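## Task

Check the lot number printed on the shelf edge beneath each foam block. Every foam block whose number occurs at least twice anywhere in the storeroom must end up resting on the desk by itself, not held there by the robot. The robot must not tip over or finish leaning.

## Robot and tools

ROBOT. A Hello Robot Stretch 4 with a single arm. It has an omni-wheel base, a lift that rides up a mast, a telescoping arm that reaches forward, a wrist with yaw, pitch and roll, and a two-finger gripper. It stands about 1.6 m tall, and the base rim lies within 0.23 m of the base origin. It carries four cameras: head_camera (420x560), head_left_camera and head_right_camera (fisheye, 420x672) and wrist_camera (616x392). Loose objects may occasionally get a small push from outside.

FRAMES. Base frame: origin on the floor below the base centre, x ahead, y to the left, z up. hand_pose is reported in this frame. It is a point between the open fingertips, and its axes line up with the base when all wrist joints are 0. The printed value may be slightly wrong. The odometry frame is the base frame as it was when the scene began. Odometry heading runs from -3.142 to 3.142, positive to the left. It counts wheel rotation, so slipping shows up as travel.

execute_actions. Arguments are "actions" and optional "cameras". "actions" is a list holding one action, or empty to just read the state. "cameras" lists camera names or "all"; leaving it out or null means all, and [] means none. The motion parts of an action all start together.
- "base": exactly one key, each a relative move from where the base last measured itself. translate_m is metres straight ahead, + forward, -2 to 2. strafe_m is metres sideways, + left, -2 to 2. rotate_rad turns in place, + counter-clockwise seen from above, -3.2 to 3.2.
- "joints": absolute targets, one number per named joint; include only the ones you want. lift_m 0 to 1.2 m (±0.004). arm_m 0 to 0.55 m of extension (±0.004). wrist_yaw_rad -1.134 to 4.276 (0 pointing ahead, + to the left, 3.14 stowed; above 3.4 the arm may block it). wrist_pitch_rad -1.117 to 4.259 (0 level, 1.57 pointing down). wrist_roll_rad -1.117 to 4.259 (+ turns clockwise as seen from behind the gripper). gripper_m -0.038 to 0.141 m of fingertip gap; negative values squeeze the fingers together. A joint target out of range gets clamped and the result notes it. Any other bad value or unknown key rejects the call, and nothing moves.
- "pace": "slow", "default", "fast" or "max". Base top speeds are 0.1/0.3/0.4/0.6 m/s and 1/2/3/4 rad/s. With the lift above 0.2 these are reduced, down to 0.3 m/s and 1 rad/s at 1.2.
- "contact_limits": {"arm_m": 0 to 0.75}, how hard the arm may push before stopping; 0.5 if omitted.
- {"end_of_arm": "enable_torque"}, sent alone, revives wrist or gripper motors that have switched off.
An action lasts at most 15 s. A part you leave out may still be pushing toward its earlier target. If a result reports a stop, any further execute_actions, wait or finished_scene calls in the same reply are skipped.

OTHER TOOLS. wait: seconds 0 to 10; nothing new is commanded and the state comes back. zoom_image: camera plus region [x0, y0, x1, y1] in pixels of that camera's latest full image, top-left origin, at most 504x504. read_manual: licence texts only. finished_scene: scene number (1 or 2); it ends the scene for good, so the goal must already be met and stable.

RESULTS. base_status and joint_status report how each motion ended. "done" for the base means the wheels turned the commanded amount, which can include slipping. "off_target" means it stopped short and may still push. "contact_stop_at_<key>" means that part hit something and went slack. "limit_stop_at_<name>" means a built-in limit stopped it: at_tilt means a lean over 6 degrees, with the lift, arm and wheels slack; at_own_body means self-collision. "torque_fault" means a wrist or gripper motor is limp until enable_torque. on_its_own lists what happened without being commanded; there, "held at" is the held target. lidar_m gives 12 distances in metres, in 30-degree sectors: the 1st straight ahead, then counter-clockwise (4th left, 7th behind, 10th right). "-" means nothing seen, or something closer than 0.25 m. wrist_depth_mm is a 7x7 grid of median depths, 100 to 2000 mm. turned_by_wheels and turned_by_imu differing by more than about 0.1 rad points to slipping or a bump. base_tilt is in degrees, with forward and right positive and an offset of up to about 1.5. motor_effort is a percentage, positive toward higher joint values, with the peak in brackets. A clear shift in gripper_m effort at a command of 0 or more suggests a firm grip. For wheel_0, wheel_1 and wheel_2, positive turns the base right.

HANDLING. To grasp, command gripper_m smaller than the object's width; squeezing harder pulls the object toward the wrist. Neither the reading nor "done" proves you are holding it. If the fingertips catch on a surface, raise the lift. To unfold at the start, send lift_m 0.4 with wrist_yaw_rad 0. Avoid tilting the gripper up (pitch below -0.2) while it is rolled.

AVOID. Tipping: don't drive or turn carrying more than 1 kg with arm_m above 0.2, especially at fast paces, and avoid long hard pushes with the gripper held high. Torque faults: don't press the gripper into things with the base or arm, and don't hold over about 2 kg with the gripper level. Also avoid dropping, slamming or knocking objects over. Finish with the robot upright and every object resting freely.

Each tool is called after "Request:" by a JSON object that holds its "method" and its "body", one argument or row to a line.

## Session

Request:
{"method": "execute_actions", "body": {
  "actions": []
}}

Scene clock: 0.00 s.
base_odometry: x=+0.000 y=+0.000 heading=+0.000 (m, m, rad; odometry frame)
turned_by_wheels: +0.000 (rad since the last result)
turned_by_imu: +0.000 (rad since the last result)
base_tilt: forward=-0.1 right=+1.0 (deg)
lidar_m: 0.94 2.36 1.31 0.79 0.66 0.67 0.81 1.45 1.88 1.81 0.76 0.76
base_status: not commanded
joint_positions: lift_m=+0.205 arm_m=+0.002 wrist_yaw_rad=+3.105 wrist_pitch_rad=-0.014 wrist_roll_rad=-0.017 gripper_m=+0.057
joint_status: not commanded
motor_effort: lift_m=+18 arm_m=+0 wrist_yaw_rad=-1 wrist_pitch_rad=-5 wrist_roll_rad=+0 gripper_m=-3 wheel_0=+0 wheel_1=+0 wheel_2=+0 (%)
hand_pose: x=-0.1127 y=+0.0978 z=+0.3873 quat_wxyz=(+0.018, +0.007, -0.009, +1.000) (m; base frame)
wrist_depth_mm: - 135 1160 1008 809 676 591 / - 118 165 1008 809 676 591 / - 128 176 991 809 668 597 / 135 137 1138 976 798 668 585 / 1808 1756 1281 991 778 668 585 / 1229 1308 191 976 193 668 580 / 878 854 946 121 788 627 580
pictures: head_camera, head_left_camera, head_right_camera, wrist_camera
Images, in order (width x height): head_camera 420x560, head_left_camera 420x672, head_right_camera 420x672, wrist_camera 616x392.

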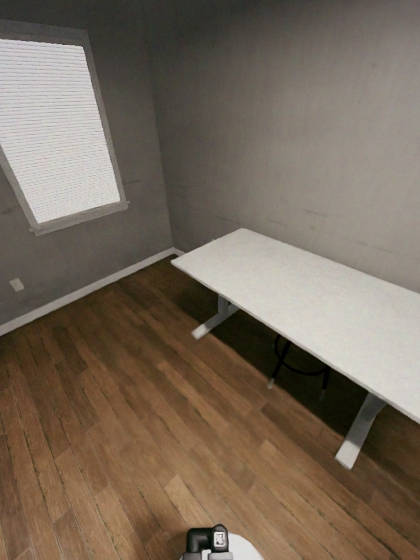

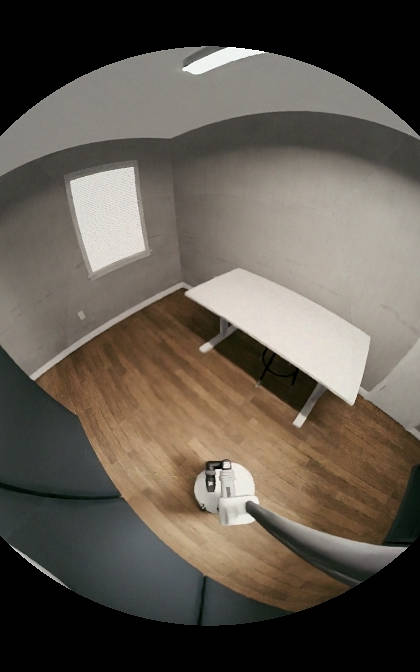

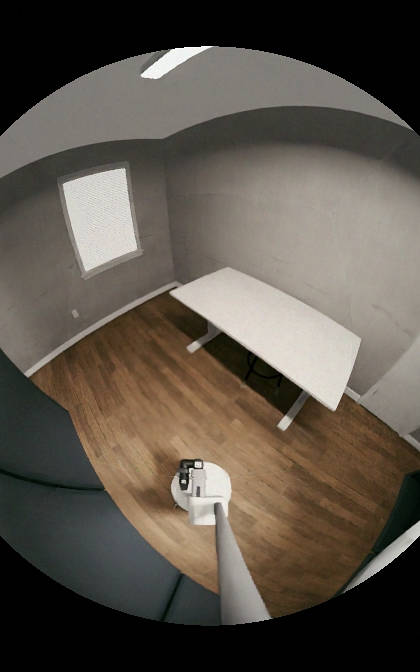

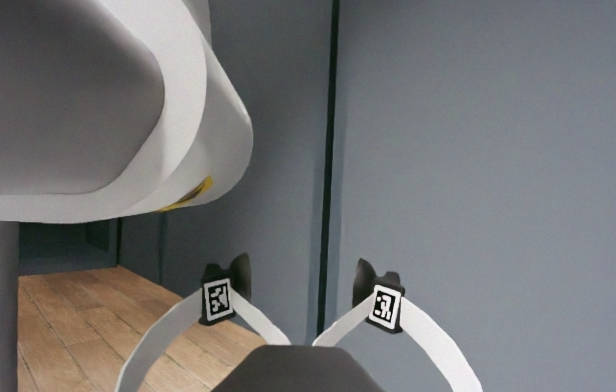

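Mirrored layout.

Request:
{"method": "execute_actions", "body": {
  "actions": [
    {"base":{"rotate_rad":-2.2},"joints":{"lift_m":0.45,"wrist_yaw_rad":0.1,"gripper_m":0},"pace":"fast"}
  ],
  "cameras": ["head_camera"]
}}

Request:
{"method": "execute_actions", "body": {
  "actions": [
    {"base":{"translate_m":0.3},"joints":{"arm_m":0.45},"pace":"max"}
  ],
  "cameras": ["head_camera","wrist_camera"]
}}

Scene clock: 5.87 s.
base_odometry: x=+0.000 y=+0.000 heading=-2.200 (m, m, rad; odometry frame)
turned_by_wheels: -2.200 (rad since the last result)
turned_by_imu: -2.231 (rad since the last result)
base_tilt: forward=+0.0 right=+1.0 (deg)
lidar_m: 1.87 1.91 0.76 0.76 0.88 1.46 2.40 0.83 0.68 0.66 0.78 1.23
base_status: done
joint_positions: lift_m=+0.450 arm_m=+0.002 wrist_yaw_rad=+0.101 wrist_pitch_rad=-0.014 wrist_roll_rad=-0.017 gripper_m=+0.000
joint_status: all done
motor_effort: lift_m=+21(28) arm_m=+0(0) wrist_yaw_rad=-3(6) wrist_pitch_rad=-4(5) wrist_roll_rad=+1(2) gripper_m=-5(7) wheel_0=+2(10) wheel_1=+2(17) wheel_2=+2(9) (%)
hand_pose: x=+0.4682 y=-0.0580 z=+0.6321 quat_wxyz=(+0.999, -0.008, -0.008, +0.050) (m; base frame)
wrist_depth_mm: 1618 - - 1921 1756 1708 1499 / 1661 - - - - 1863 1537 / 1661 - - - 1983 1863 1464 / 1661 - - - - 1921 1464 / 1708 - - - - 1921 1464 / 1661 1921 184 202 1808 1921 1499 / 1366 1255 1397 120 1366 1499 1430
pictures: head_camera
Images, in order (width x height): head_camera 420x560.

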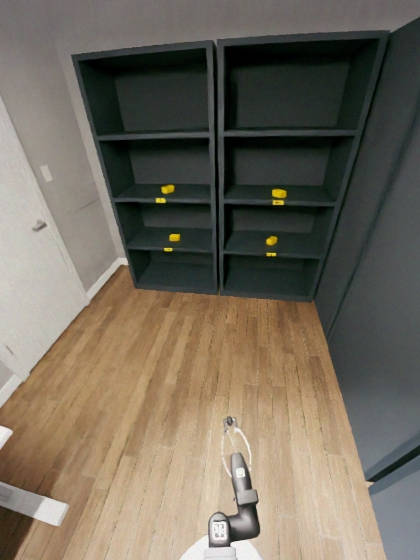

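Scene clock: 7.80 s.
base_odometry: x=-0.176 y=-0.243 heading=-2.199 (m, m, rad; odometry frame)
turned_by_wheels: +0.000 (rad since the last result)
turned_by_imu: -0.001 (rad since the last result)
base_tilt: forward=-0.1 right=+1.0 (deg)
lidar_m: 1.58 1.80 1.55 0.70 0.78 1.32 1.72 0.90 0.73 0.73 0.80 1.30
base_status: done
joint_positions: lift_m=+0.450 arm_m=+0.448 wrist_yaw_rad=+0.100 wrist_pitch_rad=-0.014 wrist_roll_rad=-0.017 gripper_m=+0.000
joint_status: all done
motor_effort: lift_m=+21(21) arm_m=+8(11) wrist_yaw_rad=-1(2) wrist_pitch_rad=-7(6) wrist_roll_rad=+1(0) gripper_m=-5(6) wheel_0=+0(9) wheel_1=+0(6) wheel_2=+2(15) (%)
hand_pose: x=+0.9152 y=-0.0581 z=+0.6321 quat_wxyz=(+0.999, -0.008, -0.008, +0.050) (m; base frame)
wrist_depth_mm: 1464 1366 1537 1430 1308 1229 1205 / 1430 1255 1160 1008 960 904 866 / 1464 1430 1499 1430 1308 1255 1182 / 1430 1430 1537 1397 1281 1255 1160 / 1464 1308 1464 976 960 976 1008 / 1464 1430 184 202 1281 1229 1182 / 1308 1138 1255 119 1160 1255 1182
pictures: head_camera, wrist_camera
Images, in order (width x height): head_camera 420x560, wrist_camera 616x392.

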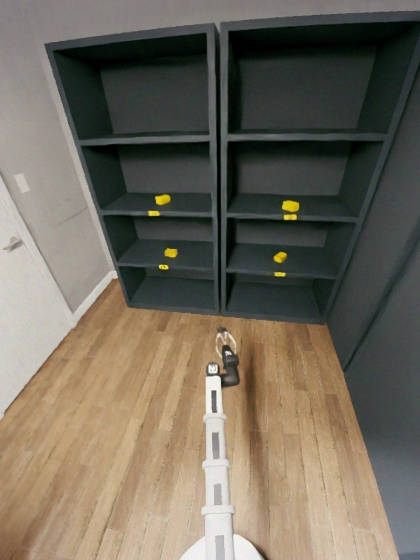

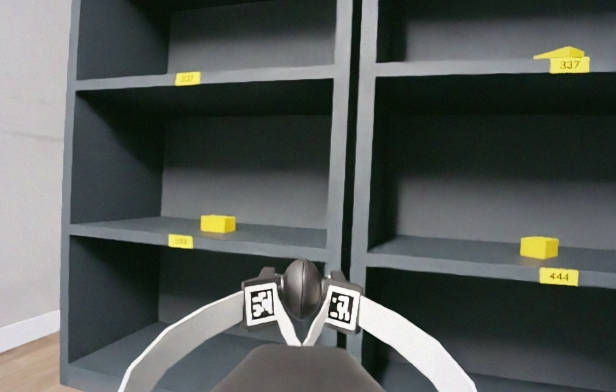

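Request:
{"method": "zoom_image", "body": {
  "camera": "wrist_camera",
  "region": [110,60,310,260]
}}

Request:
{"method": "execute_actions", "body": {
  "actions": [
    {"base":{"strafe_m":0.35},"joints":{"arm_m":0.54,"wrist_yaw_rad":-0.1},"pace":"max"}
  ],
  "cameras": ["wrist_camera"]
}}

Region (110, 60, 310, 260) of wrist_camera's 616x392 image, scaled by 2.520.

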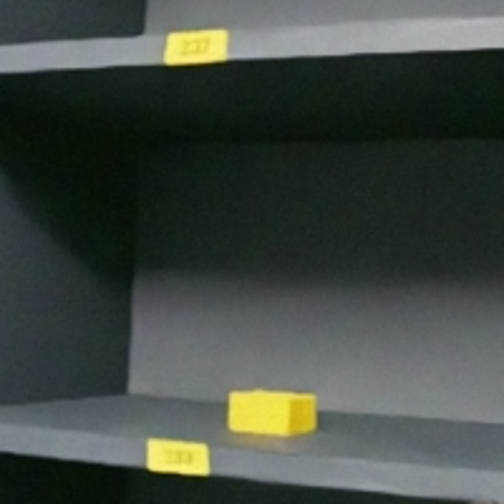

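Scene clock: 13.23 s.
base_odometry: x=+0.107 y=-0.449 heading=-2.199 (m, m, rad; odometry frame)
turned_by_wheels: +0.000 (rad since the last result)
turned_by_imu: +0.000 (rad since the last result)
base_tilt: forward=-0.2 right=+0.9 (deg)
lidar_m: 1.64 1.44 0.37 0.36 0.40 0.69 2.63 1.32 1.08 1.08 1.19 1.67
base_status: done
joint_positions: lift_m=+0.450 arm_m=+0.538 wrist_yaw_rad=-0.100 wrist_pitch_rad=-0.014 wrist_roll_rad=-0.017 gripper_m=+0.000
joint_status: all done
motor_effort: lift_m=+21(21) arm_m=+9(9) wrist_yaw_rad=-2(3) wrist_pitch_rad=-5(5) wrist_roll_rad=+0(1) gripper_m=-5(5) wheel_0=+1(13) wheel_1=-1(11) wheel_2=+0(3) (%)
hand_pose: x=+0.9877 y=-0.1157 z=+0.6321 quat_wxyz=(+0.999, -0.009, -0.007, -0.050) (m; base frame)
wrist_depth_mm: 1308 1205 1366 1336 1008 1308 1281 / 1308 1042 1008 1008 946 1025 946 / 1308 1229 1366 1366 931 1308 1255 / 1160 1255 1397 1366 904 1281 1281 / 1182 1138 1182 1042 891 1205 1008 / 1160 1281 183 202 878 1308 1281 / 1138 1098 1255 120 891 1308 1308
pictures: wrist_camera
Images, in order (width x height): wrist_camera 616x392.

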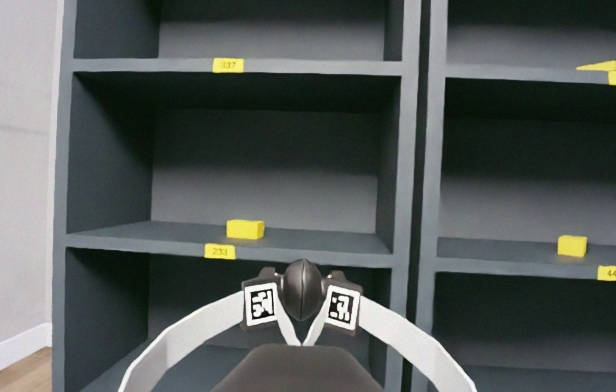

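Request:
{"method": "execute_actions", "body": {
  "actions": [
    {"base":{"translate_m":0.8},"joints":{"arm_m":0.05,"wrist_yaw_rad":0.1},"pace":"max"}
  ],
  "cameras": ["wrist_camera"]
}}

Request:
{"method": "execute_actions", "body": {
  "actions": [
    {"base":{"strafe_m":0.1},"joints":{"arm_m":0.2,"wrist_yaw_rad":0,"wrist_roll_rad":0,"wrist_pitch_rad":0.3,"lift_m":0.96,"gripper_m":0.141},"pace":"fast"}
  ],
  "cameras": ["wrist_camera","head_camera"]
}}

Scene clock: 21.27 s.
base_odometry: x=-0.364 y=-1.096 heading=-2.199 (m, m, rad; odometry frame)
turned_by_wheels: +0.000 (rad since the last result)
turned_by_imu: -0.003 (rad since the last result)
base_tilt: forward=-0.1 right=+1.1 (deg)
lidar_m: 0.84 0.99 1.04 1.02 0.92 0.77 3.43 1.49 1.22 1.21 1.05 0.87
base_status: done
joint_positions: lift_m=+0.450 arm_m=+0.052 wrist_yaw_rad=+0.100 wrist_pitch_rad=-0.014 wrist_roll_rad=-0.017 gripper_m=+0.000
joint_status: all done
motor_effort: lift_m=+21(21) arm_m=-9(10) wrist_yaw_rad=+0(4) wrist_pitch_rad=-5(7) wrist_roll_rad=-1(2) gripper_m=-5(4) wheel_0=+2(8) wheel_1=+0(9) wheel_2=+1(15) (%)
hand_pose: x=+0.5182 y=-0.0582 z=+0.6321 quat_wxyz=(+0.999, -0.008, -0.007, +0.050) (m; base frame)
wrist_depth_mm: 1060 723 699 634 615 603 544 / 1078 831 1008 976 946 866 549 / 1078 854 1138 1060 991 946 539 / 1060 878 1098 1078 1008 946 530 / 1042 778 831 759 946 831 517 / 1078 878 184 201 554 554 504 / 1060 798 1118 120 991 831 504
pictures: wrist_camera
Images, in order (width x height): wrist_camera 616x392.

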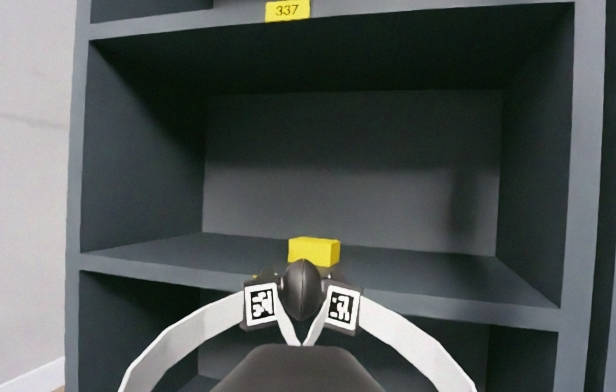

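Scene clock: 23.63 s.
base_odometry: x=-0.283 y=-1.155 heading=-2.199 (m, m, rad; odometry frame)
turned_by_wheels: +0.000 (rad since the last result)
turned_by_imu: +0.000 (rad since the last result)
base_tilt: forward=-0.1 right=+1.0 (deg)
lidar_m: 0.87 0.98 0.92 0.93 0.88 0.73 3.40 1.61 1.31 1.31 1.07 0.88
base_status: done
joint_positions: lift_m=+0.960 arm_m=+0.198 wrist_yaw_rad=+0.000 wrist_pitch_rad=+0.302 wrist_roll_rad=+0.000 gripper_m=+0.141
joint_status: all done
motor_effort: lift_m=+22(25) arm_m=+9(10) wrist_yaw_rad=-2(4) wrist_pitch_rad=-4(4) wrist_roll_rad=+1(1) gripper_m=+1(3) wheel_0=+1(12) wheel_1=-2(16) wheel_2=+0(1) (%)
hand_pose: x=+0.6448 y=-0.0873 z=+1.0521 quat_wxyz=(+0.989, +0.000, +0.150, +0.000) (m; base frame)
wrist_depth_mm: 569 768 866 854 798 768 683 / 574 768 904 866 842 798 668 / 585 759 917 904 866 831 654 / 569 564 530 544 554 564 564 / 647 750 1060 1025 946 459 452 / 691 723 931 1025 960 741 603 / 1042 788 842 121 854 798 574
pictures: head_camera, wrist_camera
Images, in order (width x height): head_camera 420x560, wrist_camera 616x392.

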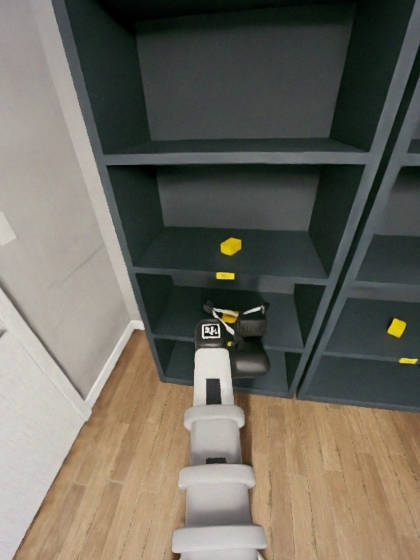

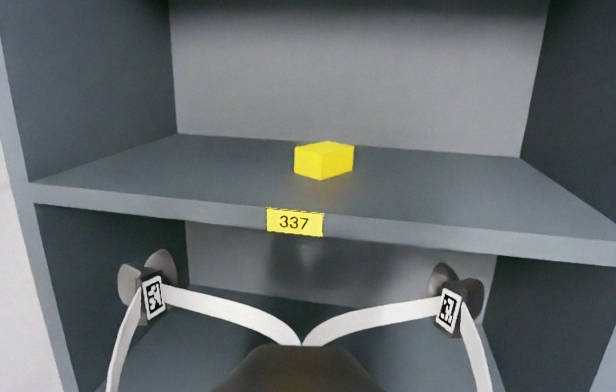

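Request:
{"method": "execute_actions", "body": {
  "actions": [
    {"base":{"translate_m":0.25},"joints":{"wrist_yaw_rad":-0.5},"pace":"max"}
  ],
  "cameras": []
}}

Request:
{"method": "execute_actions", "body": {
  "actions": [
    {"base":{"strafe_m":0.14},"joints":{"arm_m":0.35},"pace":"fast"}
  ],
  "cameras": ["wrist_camera","head_camera"]
}}

Scene clock: 31.50 s.
base_odometry: x=-0.429 y=-1.357 heading=-2.199 (m, m, rad; odometry frame)
turned_by_wheels: +0.000 (rad since the last result)
turned_by_imu: -0.001 (rad since the last result)
base_tilt: forward=-0.2 right=+1.0 (deg)
lidar_m: 0.64 0.70 0.87 0.89 0.99 0.95 1.17 1.66 1.37 1.35 0.77 0.64
base_status: done
joint_positions: lift_m=+0.960 arm_m=+0.198 wrist_yaw_rad=-0.500 wrist_pitch_rad=+0.302 wrist_roll_rad=+0.000 gripper_m=+0.141
joint_status: all done
motor_effort: lift_m=+21(22) arm_m=+9(9) wrist_yaw_rad=-2(9) wrist_pitch_rad=-4(5) wrist_roll_rad=+1(1) gripper_m=-2(2) wheel_0=+2(6) wheel_1=+2(4) wheel_2=-1(10) (%)
hand_pose: x=+0.5693 y=-0.2087 z=+1.0522 quat_wxyz=(+0.958, +0.037, +0.146, -0.244) (m; base frame)
wrist_depth_mm: 554 591 627 668 591 421 338 / 574 615 654 707 597 427 343 / 597 634 691 732 615 433 349 / 504 421 530 544 554 436 359 / 362 366 375 382 387 392 387 / 278 257 283 309 324 368 418 / 248 272 778 121 647 436 459
pictures: none
No camera images: the call's "cameras" was empty. Leave "cameras" out to get every camera's image.

Scene clock: 33.03 s.
base_odometry: x=-0.316 y=-1.439 heading=-2.199 (m, m, rad; odometry frame)
turned_by_wheels: +0.000 (rad since the last result)
turned_by_imu: +0.000 (rad since the last result)
base_tilt: forward=-0.2 right=+1.0 (deg)
lidar_m: 0.65 0.75 0.73 0.73 0.83 0.95 0.94 1.84 1.51 1.47 0.81 0.67
base_status: done
joint_positions: lift_m=+0.960 arm_m=+0.348 wrist_yaw_rad=-0.500 wrist_pitch_rad=+0.302 wrist_roll_rad=+0.000 gripper_m=+0.141
joint_status: all done
motor_effort: lift_m=+21(21) arm_m=+9(7) wrist_yaw_rad=-4(1) wrist_pitch_rad=-4(5) wrist_roll_rad=+0(2) gripper_m=+0(2) wheel_0=+0(10) wheel_1=+0(14) wheel_2=+0(0) (%)
hand_pose: x=+0.7192 y=-0.2087 z=+1.0522 quat_wxyz=(+0.958, +0.037, +0.146, -0.244) (m; base frame)
wrist_depth_mm: 455 484 512 554 603 621 500 / 473 504 539 580 621 640 504 / 496 530 564 609 661 647 508 / 504 517 530 539 554 569 500 / 357 364 351 324 387 392 397 / 278 257 265 293 270 272 300 / 229 230 238 121 239 239 245
pictures: head_camera, wrist_camera
Images, in order (width x height): head_camera 420x560, wrist_camera 616x392.

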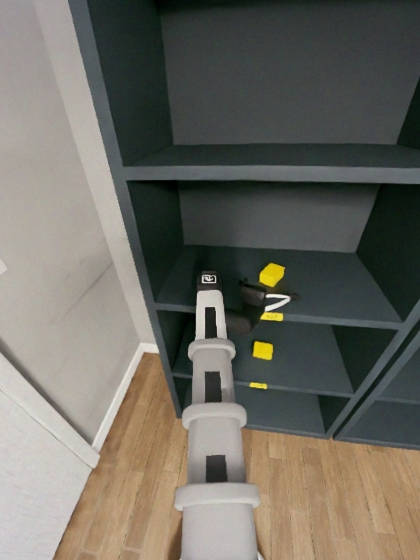

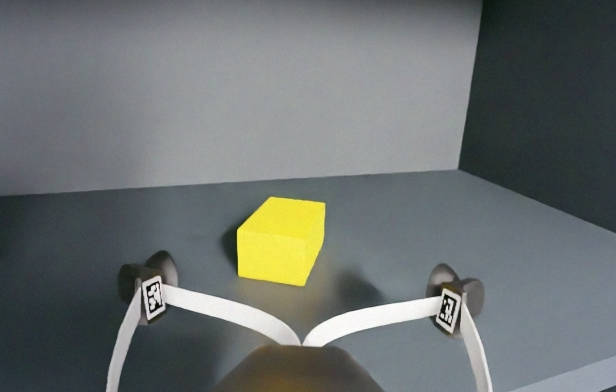

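Request:
{"method": "execute_actions", "body": {
  "actions": [
    {"base":{"strafe_m":-0.037},"joints":{"arm_m":0.46,"lift_m":0.941},"pace":"fast"}
  ],
  "cameras": ["wrist_camera"]
}}

Request:
{"method": "execute_actions", "body": {
  "actions": [
    {"joints":{"gripper_m":0.015}}
  ],
  "cameras": []
}}

Request:
{"method": "execute_actions", "body": {
  "actions": [
    {"joints":{"lift_m":0.97},"pace":"fast"}
  ],
  "cameras": ["wrist_camera"]
}}

Scene clock: 40.47 s.
base_odometry: x=-0.346 y=-1.417 heading=-2.199 (m, m, rad; odometry frame)
turned_by_wheels: +0.000 (rad since the last result)
turned_by_imu: +0.000 (rad since the last result)
base_tilt: forward=-0.2 right=+0.9 (deg)
lidar_m: 0.66 0.72 0.77 0.78 0.86 0.95 0.96 1.79 1.49 1.45 0.78 0.66
base_status: done
joint_positions: lift_m=+0.941 arm_m=+0.458 wrist_yaw_rad=-0.500 wrist_pitch_rad=+0.302 wrist_roll_rad=+0.000 gripper_m=+0.141
joint_status: all done
motor_effort: lift_m=+15(21) arm_m=+9(8) wrist_yaw_rad=-2(0) wrist_pitch_rad=-5(5) wrist_roll_rad=+0(4) gripper_m=+0(1) wheel_0=-1(9) wheel_1=+0(9) wheel_2=+0(1) (%)
hand_pose: x=+0.8292 y=-0.2087 z=+1.0337 quat_wxyz=(+0.958, +0.037, +0.146, -0.244) (m; base frame)
wrist_depth_mm: 366 387 410 439 473 512 484 / 382 404 433 466 500 539 488 / 397 421 452 488 525 564 496 / 407 430 462 488 496 512 480 / 322 329 336 245 345 351 355 / 249 230 211 198 243 244 268 / 206 206 211 121 214 215 224
pictures: wrist_camera
Images, in order (width x height): wrist_camera 616x392.

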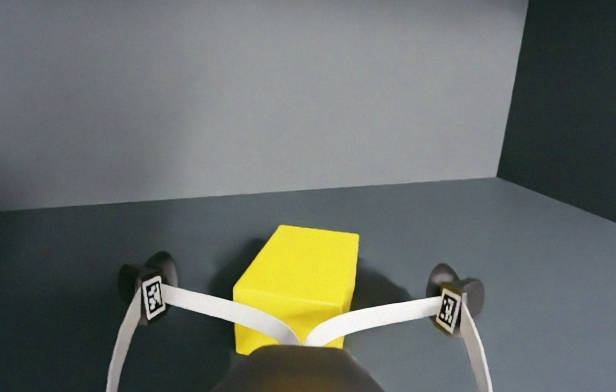

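Scene clock: 42.70 s.
base_odometry: x=-0.346 y=-1.417 heading=-2.199 (m, m, rad; odometry frame)
turned_by_wheels: +0.000 (rad since the last result)
turned_by_imu: +0.000 (rad since the last result)
base_tilt: forward=-0.1 right=+0.9 (deg)
lidar_m: 0.65 0.75 0.77 0.78 0.86 0.95 0.96 1.82 1.47 1.46 0.83 0.66
base_status: not commanded
joint_positions: lift_m=+0.941 arm_m=+0.458 wrist_yaw_rad=-0.500 wrist_pitch_rad=+0.302 wrist_roll_rad=+0.000 gripper_m=+0.015
joint_status: all done
motor_effort: lift_m=+15(15) arm_m=+9(9) wrist_yaw_rad=-1(1) wrist_pitch_rad=-7(6) wrist_roll_rad=+1(1) gripper_m=-20(18) wheel_0=-1(1) wheel_1=+0(0) wheel_2=+0(0) (%)
hand_pose: x=+0.8292 y=-0.2087 z=+1.0336 quat_wxyz=(+0.958, +0.037, +0.146, -0.244) (m; base frame)
wrist_depth_mm: 366 387 413 442 473 512 480 / 379 402 433 462 500 544 488 / 394 421 452 484 525 564 496 / 407 430 459 484 496 508 477 / 322 329 332 236 345 349 353 / 248 241 188 188 187 266 267 / 206 200 208 148 213 206 223
pictures: none
No camera images: the call's "cameras" was empty. Leave "cameras" out to get every camera's image.

Scene clock: 43.47 s.
base_odometry: x=-0.346 y=-1.417 heading=-2.199 (m, m, rad; odometry frame)
turned_by_wheels: +0.000 (rad since the last result)
turned_by_imu: +0.000 (rad since the last result)
base_tilt: forward=-0.1 right=+0.9 (deg)
lidar_m: 0.63 0.74 0.77 0.78 0.87 0.94 0.95 1.78 1.48 1.45 0.79 0.65
base_status: not commanded
joint_positions: lift_m=+0.970 arm_m=+0.458 wrist_yaw_rad=-0.500 wrist_pitch_rad=+0.302 wrist_roll_rad=+0.000 gripper_m=+0.015
joint_status: all done
motor_effort: lift_m=+21(27) arm_m=+9(9) wrist_yaw_rad=-2(0) wrist_pitch_rad=-7(5) wrist_roll_rad=+3(1) gripper_m=-16(17) wheel_0=+0(1) wheel_1=+0(0) wheel_2=+0(0) (%)
hand_pose: x=+0.8291 y=-0.2087 z=+1.0620 quat_wxyz=(+0.958, +0.037, +0.146, -0.244) (m; base frame)
wrist_depth_mm: 366 387 413 439 477 512 480 / 379 404 433 462 500 544 488 / 394 421 452 488 525 564 500 / 413 445 477 508 544 574 500 / 379 384 394 236 407 413 415 / 293 283 188 188 187 314 314 / 242 236 245 148 251 242 257
pictures: wrist_camera
Images, in order (width x height): wrist_camera 616x392.

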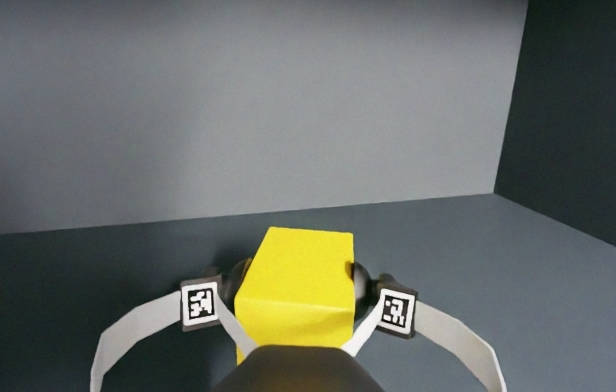

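Request:
{"method": "execute_actions", "body": {
  "actions": [
    {"base":{"translate_m":-0.33},"joints":{"arm_m":0.01,"wrist_yaw_rad":0},"pace":"max"}
  ],
  "cameras": []
}}

Request:
{"method": "execute_actions", "body": {
  "actions": [
    {"base":{"rotate_rad":2.5},"joints":{"lift_m":0.76},"pace":"fast"}
  ],
  "cameras": []
}}

Request:
{"method": "execute_actions", "body": {
  "actions": [
    {"joints":{"arm_m":0.45},"pace":"fast"}
  ],
  "cameras": ["head_camera","wrist_camera"]
}}

Scene clock: 52.73 s.
base_odometry: x=-0.152 y=-1.150 heading=-2.199 (m, m, rad; odometry frame)
turned_by_wheels: +0.000 (rad since the last result)
turned_by_imu: +0.002 (rad since the last result)
base_tilt: forward=-0.2 right=+1.0 (deg)
lidar_m: 0.97 1.02 0.85 0.82 0.74 0.63 0.64 1.75 1.41 1.39 1.20 0.98
base_status: done
joint_positions: lift_m=+0.970 arm_m=+0.012 wrist_yaw_rad=+0.000 wrist_pitch_rad=+0.303 wrist_roll_rad=+0.000 gripper_m=+0.015
joint_status: all done
motor_effort: lift_m=+21(21) arm_m=-9(11) wrist_yaw_rad=-2(2) wrist_pitch_rad=-7(5) wrist_roll_rad=+1(1) gripper_m=-19(17) wheel_0=-2(6) wheel_1=-1(5) wheel_2=+1(12) (%)
hand_pose: x=+0.4578 y=-0.0875 z=+1.0620 quat_wxyz=(+0.989, +0.000, +0.151, +0.000) (m; base frame)
wrist_depth_mm: 1008 809 1042 1078 1060 1008 798 / 1042 1205 1098 1160 1098 1042 778 / 1042 1205 946 991 1042 1078 759 / 1060 1281 1160 1255 1205 931 691 / 1078 1308 1025 236 1255 1160 732 / 1098 1281 188 189 187 1025 768 / 1118 1430 1078 148 891 842 788
pictures: none
No camera images: the call's "cameras" was empty. Leave "cameras" out to get every camera's image.

Scene clock: 55.50 s.
base_odometry: x=-0.152 y=-1.150 heading=+0.300 (m, m, rad; odometry frame)
turned_by_wheels: +2.499 (rad since the last result)
turned_by_imu: +2.536 (rad since the last result)
base_tilt: forward=-0.2 right=+1.0 (deg)
lidar_m: 0.61 0.62 1.87 1.46 1.40 1.37 0.99 0.97 1.05 0.86 0.82 0.81
base_status: done
joint_positions: lift_m=+0.760 arm_m=+0.012 wrist_yaw_rad=+0.000 wrist_pitch_rad=+0.302 wrist_roll_rad=+0.000 gripper_m=+0.015
joint_status: all done
motor_effort: lift_m=+15(23) arm_m=-9(9) wrist_yaw_rad=+0(0) wrist_pitch_rad=-6(8) wrist_roll_rad=+1(1) gripper_m=-17(17) wheel_0=-2(7) wheel_1=-2(7) wheel_2=-4(8) (%)
hand_pose: x=+0.4579 y=-0.0874 z=+0.8525 quat_wxyz=(+0.989, +0.000, +0.151, +0.000) (m; base frame)
wrist_depth_mm: - - - 1430 1008 768 621 / - - - 1537 1025 778 634 / - 1255 1255 1308 1060 788 647 / - 723 741 759 768 759 661 / 508 517 525 236 621 809 676 / 424 436 187 188 187 820 683 / 1255 1229 1205 148 1138 768 691
pictures: none
No camera images: the call's "cameras" was empty. Leave "cameras" out to get every camera's image.

Scene clock: 57.50 s.
base_odometry: x=-0.152 y=-1.150 heading=+0.300 (m, m, rad; odometry frame)
turned_by_wheels: +0.000 (rad since the last result)
turned_by_imu: +0.000 (rad since the last result)
base_tilt: forward=-0.1 right=+0.9 (deg)
lidar_m: 0.63 0.61 1.88 1.44 1.40 1.37 1.00 0.98 1.05 0.86 0.83 0.81
base_status: not commanded
joint_positions: lift_m=+0.760 arm_m=+0.448 wrist_yaw_rad=+0.000 wrist_pitch_rad=+0.302 wrist_roll_rad=+0.000 gripper_m=+0.015
joint_status: all done
motor_effort: lift_m=+15(15) arm_m=+9(9) wrist_yaw_rad=+0(0) wrist_pitch_rad=-7(7) wrist_roll_rad=+2(1) gripper_m=-16(16) wheel_0=-2(2) wheel_1=-2(2) wheel_2=-4(4) (%)
hand_pose: x=+0.8948 y=-0.0874 z=+0.8525 quat_wxyz=(+0.989, +0.000, +0.151, +0.000) (m; base frame)
wrist_depth_mm: - - 1863 1060 723 554 452 / - - - 1098 750 559 459 / 1205 1229 1281 1060 768 574 469 / 707 723 732 750 741 585 477 / 500 508 517 236 535 554 480 / 389 375 187 189 187 415 449 / 320 312 325 148 332 319 342
pictures: head_camera, wrist_camera
Images, in order (width x height): head_camera 420x560, wrist_camera 616x392.

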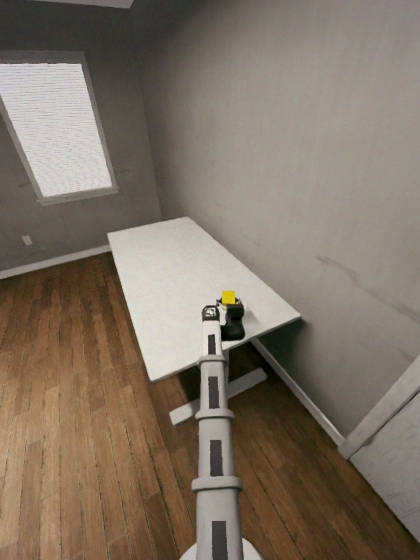

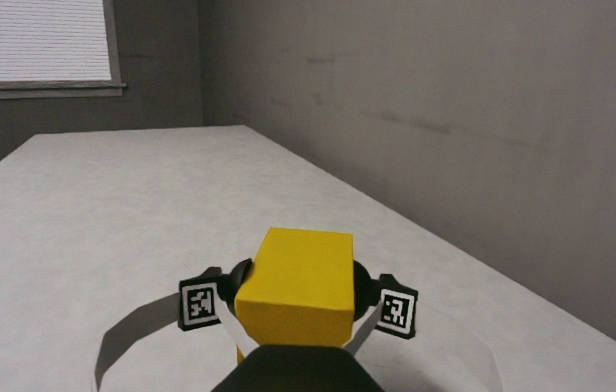

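Request:
{"method": "execute_actions", "body": {
  "actions": [
    {"joints":{"lift_m":0.672}}
  ],
  "cameras": []
}}

Request:
{"method": "execute_actions", "body": {
  "actions": [
    {"joints":{"gripper_m":0.09}}
  ],
  "cameras": []
}}

Request:
{"method": "execute_actions", "body": {
  "actions": [
    {"joints":{"arm_m":0.01,"lift_m":0.69,"gripper_m":0.141},"pace":"fast"}
  ],
  "cameras": ["wrist_camera"]
}}

Request:
{"method": "execute_actions", "body": {
  "actions": [
    {"base":{"rotate_rad":-2.65},"joints":{"lift_m":0.55,"arm_m":0.12},"pace":"max"}
  ],
  "cameras": ["wrist_camera"]
}}

Request:
{"method": "execute_actions", "body": {
  "actions": [
    {"base":{"strafe_m":-0.85},"joints":{"lift_m":0.95,"arm_m":0.3},"pace":"max"}
  ],
  "cameras": ["head_camera","wrist_camera"]
}}

Scene clock: 68.30 s.
base_odometry: x=-0.152 y=-1.150 heading=+0.300 (m, m, rad; odometry frame)
turned_by_wheels: +0.000 (rad since the last result)
turned_by_imu: +0.000 (rad since the last result)
base_tilt: forward=-0.1 right=+1.0 (deg)
lidar_m: 0.63 0.61 1.88 1.44 1.40 1.37 1.01 0.97 1.04 0.87 0.83 0.79
base_status: not commanded
joint_positions: lift_m=+0.672 arm_m=+0.448 wrist_yaw_rad=+0.000 wrist_pitch_rad=+0.302 wrist_roll_rad=+0.000 gripper_m=+0.015
joint_status: all done
motor_effort: lift_m=+15(11) arm_m=+9(9) wrist_yaw_rad=-2(2) wrist_pitch_rad=-6(5) wrist_roll_rad=+0(2) gripper_m=-18(19) wheel_0=-2(2) wheel_1=-2(3) wheel_2=-4(4) (%)
hand_pose: x=+0.8948 y=-0.0874 z=+0.7646 quat_wxyz=(+0.989, +0.000, +0.151, +0.000) (m; base frame)
wrist_depth_mm: - - 1921 1042 723 554 452 / - - 1863 1078 741 559 462 / 768 788 820 842 732 569 466 / 455 466 477 484 496 530 473 / 325 330 336 236 347 351 355 / 250 244 187 189 187 268 270 / 208 202 210 148 216 208 225
pictures: none
No camera images: the call's "cameras" was empty. Leave "cameras" out to get every camera's image.

Scene clock: 69.87 s.
base_odometry: x=-0.152 y=-1.150 heading=+0.300 (m, m, rad; odometry frame)
turned_by_wheels: +0.000 (rad since the last result)
turned_by_imu: +0.000 (rad since the last result)
base_tilt: forward=-0.1 right=+1.0 (deg)
lidar_m: 0.62 0.61 1.90 1.43 1.40 1.33 1.01 0.97 1.05 0.85 0.83 0.82
base_status: not commanded
joint_positions: lift_m=+0.672 arm_m=+0.448 wrist_yaw_rad=+0.000 wrist_pitch_rad=+0.302 wrist_roll_rad=+0.000 gripper_m=+0.090
joint_status: all done
motor_effort: lift_m=+15(15) arm_m=+9(9) wrist_yaw_rad=-1(2) wrist_pitch_rad=-7(6) wrist_roll_rad=+2(1) gripper_m=-1(18) wheel_0=-2(2) wheel_1=-2(2) wheel_2=-4(4) (%)
hand_pose: x=+0.8948 y=-0.0874 z=+0.7646 quat_wxyz=(+0.989, +0.000, +0.151, +0.000) (m; base frame)
wrist_depth_mm: - - 1921 1060 723 549 449 / - - 1808 1098 741 554 455 / 778 798 820 854 732 569 469 / 455 466 477 492 500 525 477 / 325 330 340 248 347 353 355 / 250 253 199 200 194 268 270 / 208 206 212 121 216 208 225
pictures: none
No camera images: the call's "cameras" was empty. Leave "cameras" out to get every camera's image.

Scene clock: 71.87 s.
base_odometry: x=-0.152 y=-1.150 heading=+0.300 (m, m, rad; odometry frame)
turned_by_wheels: +0.000 (rad since the last result)
turned_by_imu: +0.000 (rad since the last result)
base_tilt: forward=-0.2 right=+1.0 (deg)
lidar_m: 0.63 0.61 1.86 1.43 1.39 1.36 1.00 0.98 1.05 0.86 0.83 0.81
base_status: not commanded
joint_positions: lift_m=+0.690 arm_m=+0.012 wrist_yaw_rad=+0.000 wrist_pitch_rad=+0.302 wrist_roll_rad=+0.000 gripper_m=+0.141
joint_status: all done
motor_effort: lift_m=+21(21) arm_m=-9(9) wrist_yaw_rad=+1(2) wrist_pitch_rad=-4(6) wrist_roll_rad=+1(2) gripper_m=+3(2) wheel_0=-2(2) wheel_1=-2(2) wheel_2=-4(4) (%)
hand_pose: x=+0.4579 y=-0.0875 z=+0.7821 quat_wxyz=(+0.989, +0.000, +0.150, +0.000) (m; base frame)
wrist_depth_mm: - - - 1464 1008 759 627 / - - - 1499 1025 778 634 / - 904 931 960 960 798 654 / 521 525 535 549 615 723 661 / 404 421 1708 668 1118 831 676 / 1366 1308 1336 691 1060 750 676 / 1138 1160 1182 121 1118 820 691
pictures: wrist_camera
Images, in order (width x height): wrist_camera 616x392.

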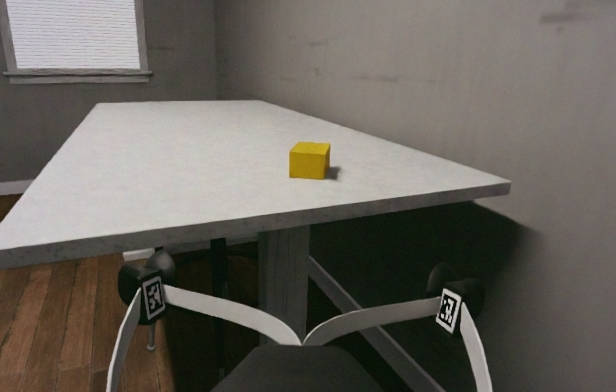

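Scene clock: 74.20 s.
base_odometry: x=-0.152 y=-1.150 heading=-2.349 (m, m, rad; odometry frame)
turned_by_wheels: -2.650 (rad since the last result)
turned_by_imu: -2.688 (rad since the last result)
base_tilt: forward=-0.1 right=+0.9 (deg)
lidar_m: 0.98 1.02 0.89 0.83 0.87 0.64 0.63 1.94 1.44 1.40 1.38 1.03
base_status: done
joint_positions: lift_m=+0.550 arm_m=+0.119 wrist_yaw_rad=+0.000 wrist_pitch_rad=+0.302 wrist_roll_rad=+0.000 gripper_m=+0.141
joint_status: all done
motor_effort: lift_m=+16(17) arm_m=+8(9) wrist_yaw_rad=-2(4) wrist_pitch_rad=-6(5) wrist_roll_rad=+2(0) gripper_m=-1(0) wheel_0=+0(10) wheel_1=+3(11) wheel_2=+2(9) (%)
hand_pose: x=+0.5650 y=-0.0874 z=+0.6426 quat_wxyz=(+0.989, +0.000, +0.150, +0.000) (m; base frame)
wrist_depth_mm: 654 960 1008 991 976 778 569 / 668 976 1042 1025 1025 778 585 / 691 904 1078 1060 1060 759 621 / 715 715 741 750 707 661 654 / 788 878 1229 1205 1205 741 1160 / 1078 842 1008 1098 1042 707 1138 / 946 854 904 121 904 788 931
pictures: wrist_camera
Images, in order (width x height): wrist_camera 616x392.

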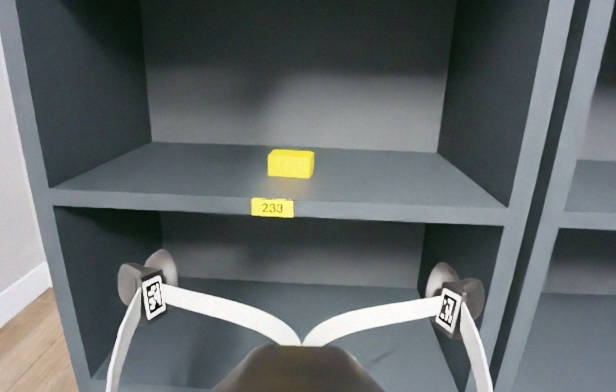

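Scene clock: 77.23 s.
base_odometry: x=-0.757 y=-0.553 heading=-2.349 (m, m, rad; odometry frame)
turned_by_wheels: +0.000 (rad since the last result)
turned_by_imu: +0.000 (rad since the last result)
base_tilt: forward=-0.1 right=+0.9 (deg)
lidar_m: 0.95 1.01 1.43 1.68 1.13 1.34 2.03 0.78 0.58 0.54 0.58 0.80
base_status: done
joint_positions: lift_m=+0.950 arm_m=+0.298 wrist_yaw_rad=+0.000 wrist_pitch_rad=+0.302 wrist_roll_rad=+0.000 gripper_m=+0.141
joint_status: all done
motor_effort: lift_m=+21(25) arm_m=+9(9) wrist_yaw_rad=-2(0) wrist_pitch_rad=-6(5) wrist_roll_rad=+1(1) gripper_m=+0(1) wheel_0=+0(13) wheel_1=+0(12) wheel_2=+0(1) (%)
hand_pose: x=+0.7448 y=-0.0873 z=+1.0423 quat_wxyz=(+0.989, +0.000, +0.150, +0.000) (m; base frame)
wrist_depth_mm: 535 788 809 798 788 788 668 / 539 788 854 842 831 831 661 / 549 741 854 866 854 854 654 / 480 488 500 508 517 535 544 / 564 723 976 976 960 778 585 / 564 676 917 1008 931 759 634 / 580 768 831 121 831 798 627
pictures: head_camera, wrist_camera
Images, in order (width x height): head_camera 420x560, wrist_camera 616x392.

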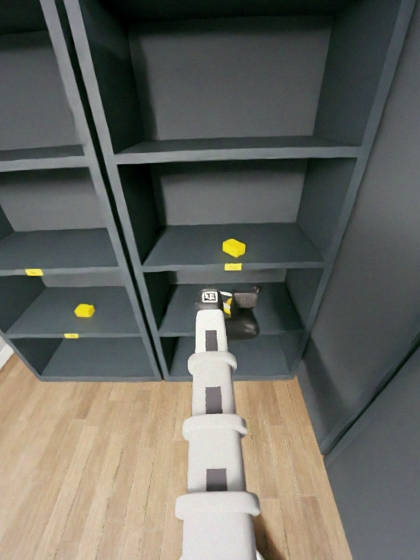

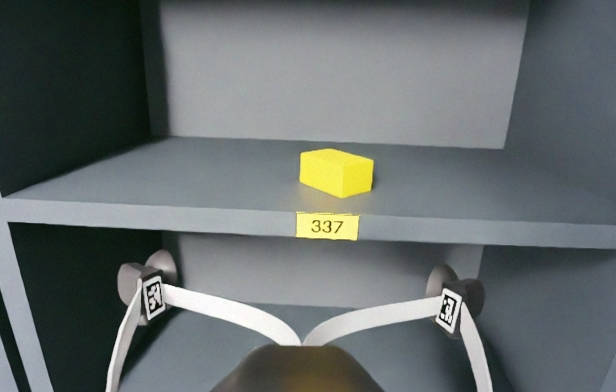

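Request:
{"method": "execute_actions", "body": {
  "actions": [
    {"base":{"strafe_m":-0.235},"joints":{"wrist_yaw_rad":0.5,"arm_m":0.4},"pace":"fast"}
  ],
  "cameras": []
}}

Request:
{"method": "execute_actions", "body": {
  "actions": [
    {"base":{"translate_m":0.12},"pace":"fast"}
  ],
  "cameras": ["wrist_camera"]
}}

Scene clock: 82.80 s.
base_odometry: x=-0.925 y=-0.388 heading=-2.349 (m, m, rad; odometry frame)
turned_by_wheels: +0.000 (rad since the last result)
turned_by_imu: +0.000 (rad since the last result)
base_tilt: forward=-0.1 right=+1.1 (deg)
lidar_m: 0.94 1.00 1.38 1.92 1.33 1.67 1.14 0.46 0.33 0.30 0.33 0.49
base_status: done
joint_positions: lift_m=+0.950 arm_m=+0.398 wrist_yaw_rad=+0.500 wrist_pitch_rad=+0.302 wrist_roll_rad=+0.000 gripper_m=+0.141
joint_status: all done
motor_effort: lift_m=+20(20) arm_m=+9(9) wrist_yaw_rad=-2(4) wrist_pitch_rad=-4(6) wrist_roll_rad=+0(0) gripper_m=+0(0) wheel_0=+0(11) wheel_1=+1(11) wheel_2=+0(1) (%)
hand_pose: x=+0.8530 y=+0.0553 z=+1.0423 quat_wxyz=(+0.958, -0.037, +0.146, +0.244) (m; base frame)
wrist_depth_mm: 530 609 768 798 699 627 574 / 549 627 788 820 732 647 591 / 574 647 778 809 741 676 609 / 627 535 500 469 452 530 544 / 1118 654 809 382 364 368 373 / 931 634 878 976 324 281 281 / 1336 750 831 121 831 768 683
pictures: none
No camera images: the call's "cameras" was empty. Leave "cameras" out to get every camera's image.

Scene clock: 84.33 s.
base_odometry: x=-1.009 y=-0.474 heading=-2.349 (m, m, rad; odometry frame)
turned_by_wheels: +0.000 (rad since the last result)
turned_by_imu: +0.000 (rad since the last result)
base_tilt: forward=-0.1 right=+0.9 (deg)
lidar_m: 0.82 0.87 1.21 1.92 1.41 1.70 1.17 0.46 0.33 0.31 0.33 0.50
base_status: done
joint_positions: lift_m=+0.950 arm_m=+0.398 wrist_yaw_rad=+0.500 wrist_pitch_rad=+0.302 wrist_roll_rad=+0.000 gripper_m=+0.141
joint_status: not commanded
motor_effort: lift_m=+20(20) arm_m=+9(9) wrist_yaw_rad=+1(2) wrist_pitch_rad=-5(5) wrist_roll_rad=+1(2) gripper_m=+3(1) wheel_0=+1(7) wheel_1=+1(3) wheel_2=-1(13) (%)
hand_pose: x=+0.8530 y=+0.0553 z=+1.0423 quat_wxyz=(+0.958, -0.037, +0.146, +0.244) (m; base frame)
wrist_depth_mm: 500 609 732 661 585 530 480 / 517 621 759 691 603 544 496 / 530 640 768 707 640 564 512 / 480 492 500 466 521 535 517 / 424 349 351 304 364 368 373 / 569 634 276 276 254 255 282 / 597 741 788 121 224 224 235
pictures: wrist_camera
Images, in order (width x height): wrist_camera 616x392.

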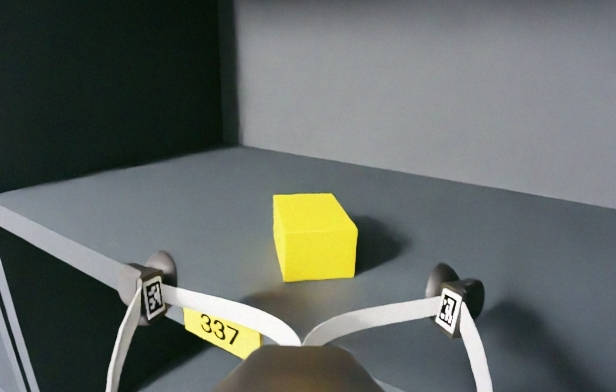

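Request:
{"method": "execute_actions", "body": {
  "actions": [
    {"base":{"strafe_m":0.047},"joints":{"arm_m":0.5,"lift_m":0.941},"pace":"fast"}
  ],
  "cameras": ["wrist_camera"]
}}

Request:
{"method": "execute_actions", "body": {
  "actions": [
    {"joints":{"gripper_m":0.015}}
  ],
  "cameras": []
}}

Request:
{"method": "execute_actions", "body": {
  "actions": [
    {"base":{"strafe_m":0.1},"joints":{"lift_m":0.98},"pace":"fast"}
  ],
  "cameras": ["wrist_camera"]
}}

Scene clock: 88.80 s.
base_odometry: x=-0.975 y=-0.507 heading=-2.349 (m, m, rad; odometry frame)
turned_by_wheels: +0.000 (rad since the last result)
turned_by_imu: +0.000 (rad since the last result)
base_tilt: forward=-0.1 right=+0.9 (deg)
lidar_m: 0.83 0.86 1.21 1.87 1.33 1.63 1.34 0.51 0.38 0.35 0.39 0.56
base_status: done
joint_positions: lift_m=+0.941 arm_m=+0.498 wrist_yaw_rad=+0.500 wrist_pitch_rad=+0.302 wrist_roll_rad=+0.000 gripper_m=+0.141
joint_status: all done
motor_effort: lift_m=+15(19) arm_m=+9(9) wrist_yaw_rad=+0(1) wrist_pitch_rad=-5(6) wrist_roll_rad=-1(1) gripper_m=-1(3) wheel_0=+2(10) wheel_1=-1(7) wheel_2=+0(1) (%)
hand_pose: x=+0.9530 y=+0.0553 z=+1.0337 quat_wxyz=(+0.958, -0.037, +0.146, +0.245) (m; base frame)
wrist_depth_mm: 455 554 627 554 492 442 404 / 466 569 661 580 517 455 418 / 480 585 676 603 530 477 430 / 459 466 473 484 492 469 439 / 322 327 332 244 345 349 353 / 249 231 236 193 217 243 266 / 218 206 210 121 213 213 223
pictures: wrist_camera
Images, in order (width x height): wrist_camera 616x392.

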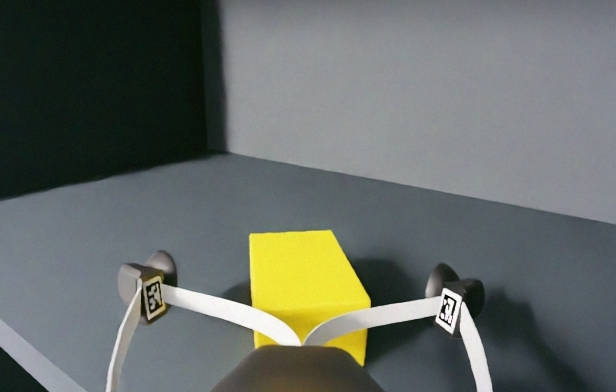

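Scene clock: 91.03 s.
base_odometry: x=-0.975 y=-0.507 heading=-2.349 (m, m, rad; odometry frame)
turned_by_wheels: +0.000 (rad since the last result)
turned_by_imu: +0.000 (rad since the last result)
base_tilt: forward=-0.1 right=+0.9 (deg)
lidar_m: 0.82 0.87 1.23 1.87 1.36 1.61 1.38 0.51 0.38 0.35 0.39 0.54
base_status: not commanded
joint_positions: lift_m=+0.941 arm_m=+0.498 wrist_yaw_rad=+0.500 wrist_pitch_rad=+0.302 wrist_roll_rad=+0.000 gripper_m=+0.015
joint_status: all done
motor_effort: lift_m=+15(15) arm_m=+9(9) wrist_yaw_rad=-2(0) wrist_pitch_rad=-4(6) wrist_roll_rad=+1(0) gripper_m=-17(15) wheel_0=+2(2) wheel_1=-1(0) wheel_2=+0(0) (%)
hand_pose: x=+0.9530 y=+0.0553 z=+1.0337 quat_wxyz=(+0.958, -0.037, +0.146, +0.245) (m; base frame)
wrist_depth_mm: 459 554 634 554 492 442 404 / 469 569 654 585 512 455 418 / 480 591 668 609 535 473 433 / 452 462 473 480 496 469 442 / 322 329 332 235 343 349 351 / 249 241 186 181 182 265 266 / 218 200 209 143 213 197 222
pictures: none
No camera images: the call's "cameras" was empty. Leave "cameras" out to get every camera's image.

Scene clock: 92.37 s.
base_odometry: x=-0.904 y=-0.577 heading=-2.349 (m, m, rad; odometry frame)
turned_by_wheels: +0.000 (rad since the last result)
turned_by_imu: +0.000 (rad since the last result)
base_tilt: forward=-0.1 right=+1.1 (deg)
lidar_m: 0.83 0.86 1.25 1.78 1.27 1.47 1.74 0.66 0.49 0.47 0.49 0.70
base_status: done
joint_positions: lift_m=+0.980 arm_m=+0.498 wrist_yaw_rad=+0.500 wrist_pitch_rad=+0.302 wrist_roll_rad=+0.000 gripper_m=+0.015
joint_status: all done
motor_effort: lift_m=+21(22) arm_m=+9(9) wrist_yaw_rad=-1(1) wrist_pitch_rad=-6(5) wrist_roll_rad=-1(1) gripper_m=-17(15) wheel_0=+0(11) wheel_1=-1(10) wheel_2=+0(1) (%)
hand_pose: x=+0.9530 y=+0.0553 z=+1.0721 quat_wxyz=(+0.958, -0.037, +0.146, +0.245) (m; base frame)
wrist_depth_mm: 370 452 564 559 496 442 407 / 379 462 585 585 512 455 418 / 394 477 615 615 539 477 430 / 402 496 585 597 549 496 452 / 389 404 410 236 424 430 436 / 307 300 186 181 182 329 329 / 258 247 258 144 262 245 271
pictures: wrist_camera
Images, in order (width x height): wrist_camera 616x392.

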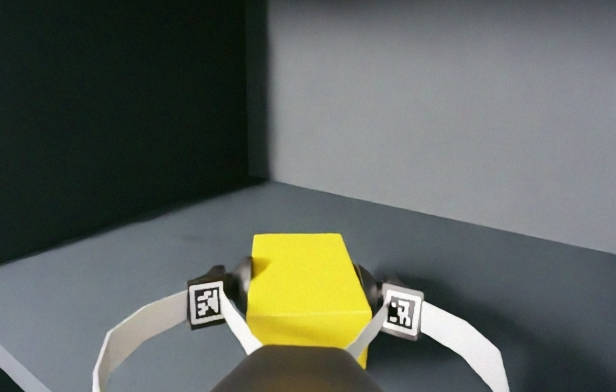

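Request:
{"method": "execute_actions", "body": {
  "actions": [
    {"base":{"translate_m":-2},"joints":{"arm_m":0.1,"wrist_yaw_rad":0},"pace":"max"}
  ],
  "cameras": []
}}

Request:
{"method": "execute_actions", "body": {
  "actions": [
    {"base":{"rotate_rad":1.53},"joints":{"lift_m":0.71,"arm_m":0.3},"pace":"fast"}
  ],
  "cameras": []
}}

Request:
{"method": "execute_actions", "body": {
  "actions": [
    {"base":{"translate_m":0.22},"joints":{"arm_m":0.54},"pace":"fast"}
  ],
  "cameras": ["head_camera"]
}}

Request:
{"method": "execute_actions", "body": {
  "actions": [
    {"joints":{"lift_m":0.672}}
  ],
  "cameras": ["wrist_camera"]
}}

Scene clock: 105.23 s.
base_odometry: x=+0.501 y=+0.846 heading=-2.350 (m, m, rad; odometry frame)
turned_by_wheels: +0.000 (rad since the last result)
turned_by_imu: +0.010 (rad since the last result)
base_tilt: forward=-0.2 right=+1.0 (deg)
lidar_m: 1.90 1.45 1.08 1.07 1.96 1.49 1.44 0.57 0.40 0.39 0.42 0.60
base_status: done
joint_positions: lift_m=+0.980 arm_m=+0.102 wrist_yaw_rad=+0.000 wrist_pitch_rad=+0.302 wrist_roll_rad=+0.000 gripper_m=+0.015
joint_status: all done
motor_effort: lift_m=+21(21) arm_m=-9(11) wrist_yaw_rad=-1(10) wrist_pitch_rad=-7(7) wrist_roll_rad=+1(1) gripper_m=-17(17) wheel_0=-1(8) wheel_1=-2(7) wheel_2=+0(11) (%)
hand_pose: x=+0.5478 y=-0.0875 z=+1.0720 quat_wxyz=(+0.989, +0.000, +0.151, +0.000) (m; base frame)
wrist_depth_mm: - - - - 1863 809 535 / - - - - 1808 809 539 / - - - - 1808 788 539 / - - - - 1756 788 535 / - - - 236 1661 778 525 / 1808 1808 186 181 182 707 521 / 1499 1499 1576 144 1366 609 512
pictures: none
No camera images: the call's "cameras" was empty. Leave "cameras" out to get every camera's image.

Scene clock: 107.43 s.
base_odometry: x=+0.501 y=+0.846 heading=-0.820 (m, m, rad; odometry frame)
turned_by_wheels: +1.530 (rad since the last result)
turned_by_imu: +1.552 (rad since the last result)
base_tilt: forward=-0.1 right=+1.0 (deg)
lidar_m: 1.04 1.16 1.49 1.43 0.61 0.41 0.40 0.43 0.59 1.61 1.48 1.10
base_status: done
joint_positions: lift_m=+0.710 arm_m=+0.299 wrist_yaw_rad=+0.000 wrist_pitch_rad=+0.302 wrist_roll_rad=+0.000 gripper_m=+0.015
joint_status: all done
motor_effort: lift_m=+15(18) arm_m=+8(8) wrist_yaw_rad=-4(0) wrist_pitch_rad=-7(5) wrist_roll_rad=+2(1) gripper_m=-17(16) wheel_0=-2(7) wheel_1=-1(7) wheel_2=-2(8) (%)
hand_pose: x=+0.7449 y=-0.0873 z=+0.8026 quat_wxyz=(+0.989, +0.000, +0.151, +0.000) (m; base frame)
wrist_depth_mm: 1205 1229 1229 1229 1205 1182 1205 / 1281 1255 1281 1281 1255 1281 1281 / 1336 1336 1025 1025 1078 1160 1229 / 1430 634 640 603 615 627 640 / 1464 1499 1464 236 1464 878 798 / 1430 1397 186 181 182 1430 1464 / 1182 1138 1118 143 1205 820 1229
pictures: none
No camera images: the call's "cameras" was empty. Leave "cameras" out to get every camera's image.

Scene clock: 109.27 s.
base_odometry: x=+0.651 y=+0.686 heading=-0.820 (m, m, rad; odometry frame)
turned_by_wheels: +0.000 (rad since the last result)
turned_by_imu: -0.001 (rad since the last result)
base_tilt: forward=-0.1 right=+0.9 (deg)
lidar_m: 0.85 0.88 1.47 1.43 1.49 0.66 0.63 0.65 0.90 2.47 1.19 0.87
base_status: done
joint_positions: lift_m=+0.710 arm_m=+0.538 wrist_yaw_rad=+0.000 wrist_pitch_rad=+0.302 wrist_roll_rad=+0.000 gripper_m=+0.015
joint_status: all done
motor_effort: lift_m=+15(15) arm_m=+8(9) wrist_yaw_rad=-3(2) wrist_pitch_rad=-6(6) wrist_roll_rad=+1(0) gripper_m=-17(15) wheel_0=+1(7) wheel_1=+0(6) wheel_2=+2(15) (%)
hand_pose: x=+0.9848 y=-0.0874 z=+0.8026 quat_wxyz=(+0.989, +0.000, +0.151, +0.000) (m; base frame)
wrist_depth_mm: 798 798 788 798 788 788 788 / 842 842 831 831 831 831 831 / 878 878 878 866 866 866 866 / 904 580 591 603 615 634 647 / 399 407 413 235 430 436 442 / 309 300 186 181 182 330 332 / 256 248 259 144 265 247 271
pictures: head_camera
Images, in order (width x height): head_camera 420x560.

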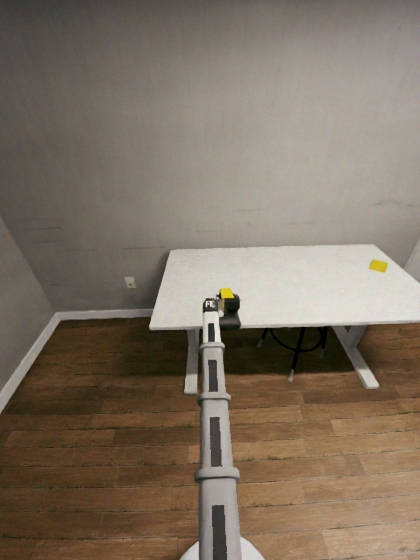

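Scene clock: 110.27 s.
base_odometry: x=+0.651 y=+0.686 heading=-0.820 (m, m, rad; odometry frame)
turned_by_wheels: +0.000 (rad since the last result)
turned_by_imu: +0.000 (rad since the last result)
base_tilt: forward=-0.2 right=+1.0 (deg)
lidar_m: 0.85 0.87 1.47 1.43 1.50 0.65 0.63 0.65 0.90 2.46 1.19 0.85
base_status: not commanded
joint_positions: lift_m=+0.672 arm_m=+0.538 wrist_yaw_rad=+0.000 wrist_pitch_rad=+0.302 wrist_roll_rad=+0.000 gripper_m=+0.015
joint_status: all done
motor_effort: lift_m=+15(15) arm_m=+8(8) wrist_yaw_rad=-1(0) wrist_pitch_rad=-6(6) wrist_roll_rad=+2(0) gripper_m=-16(16) wheel_0=+1(1) wheel_1=+0(0) wheel_2=+2(2) (%)
hand_pose: x=+0.9848 y=-0.0874 z=+0.7646 quat_wxyz=(+0.989, +0.000, +0.151, +0.000) (m; base frame)
wrist_depth_mm: 809 798 788 798 788 798 798 / 831 831 831 831 831 831 831 / 878 866 820 854 866 854 866 / 455 469 477 488 496 512 521 / 324 330 334 235 347 351 355 / 251 244 186 181 182 268 270 / 208 201 211 144 214 200 224
pictures: wrist_camera
Images, in order (width x height): wrist_camera 616x392.

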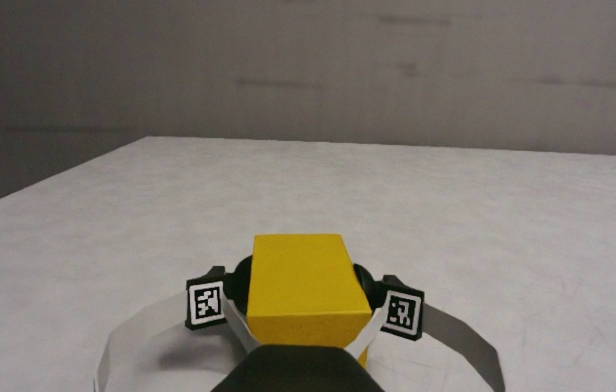

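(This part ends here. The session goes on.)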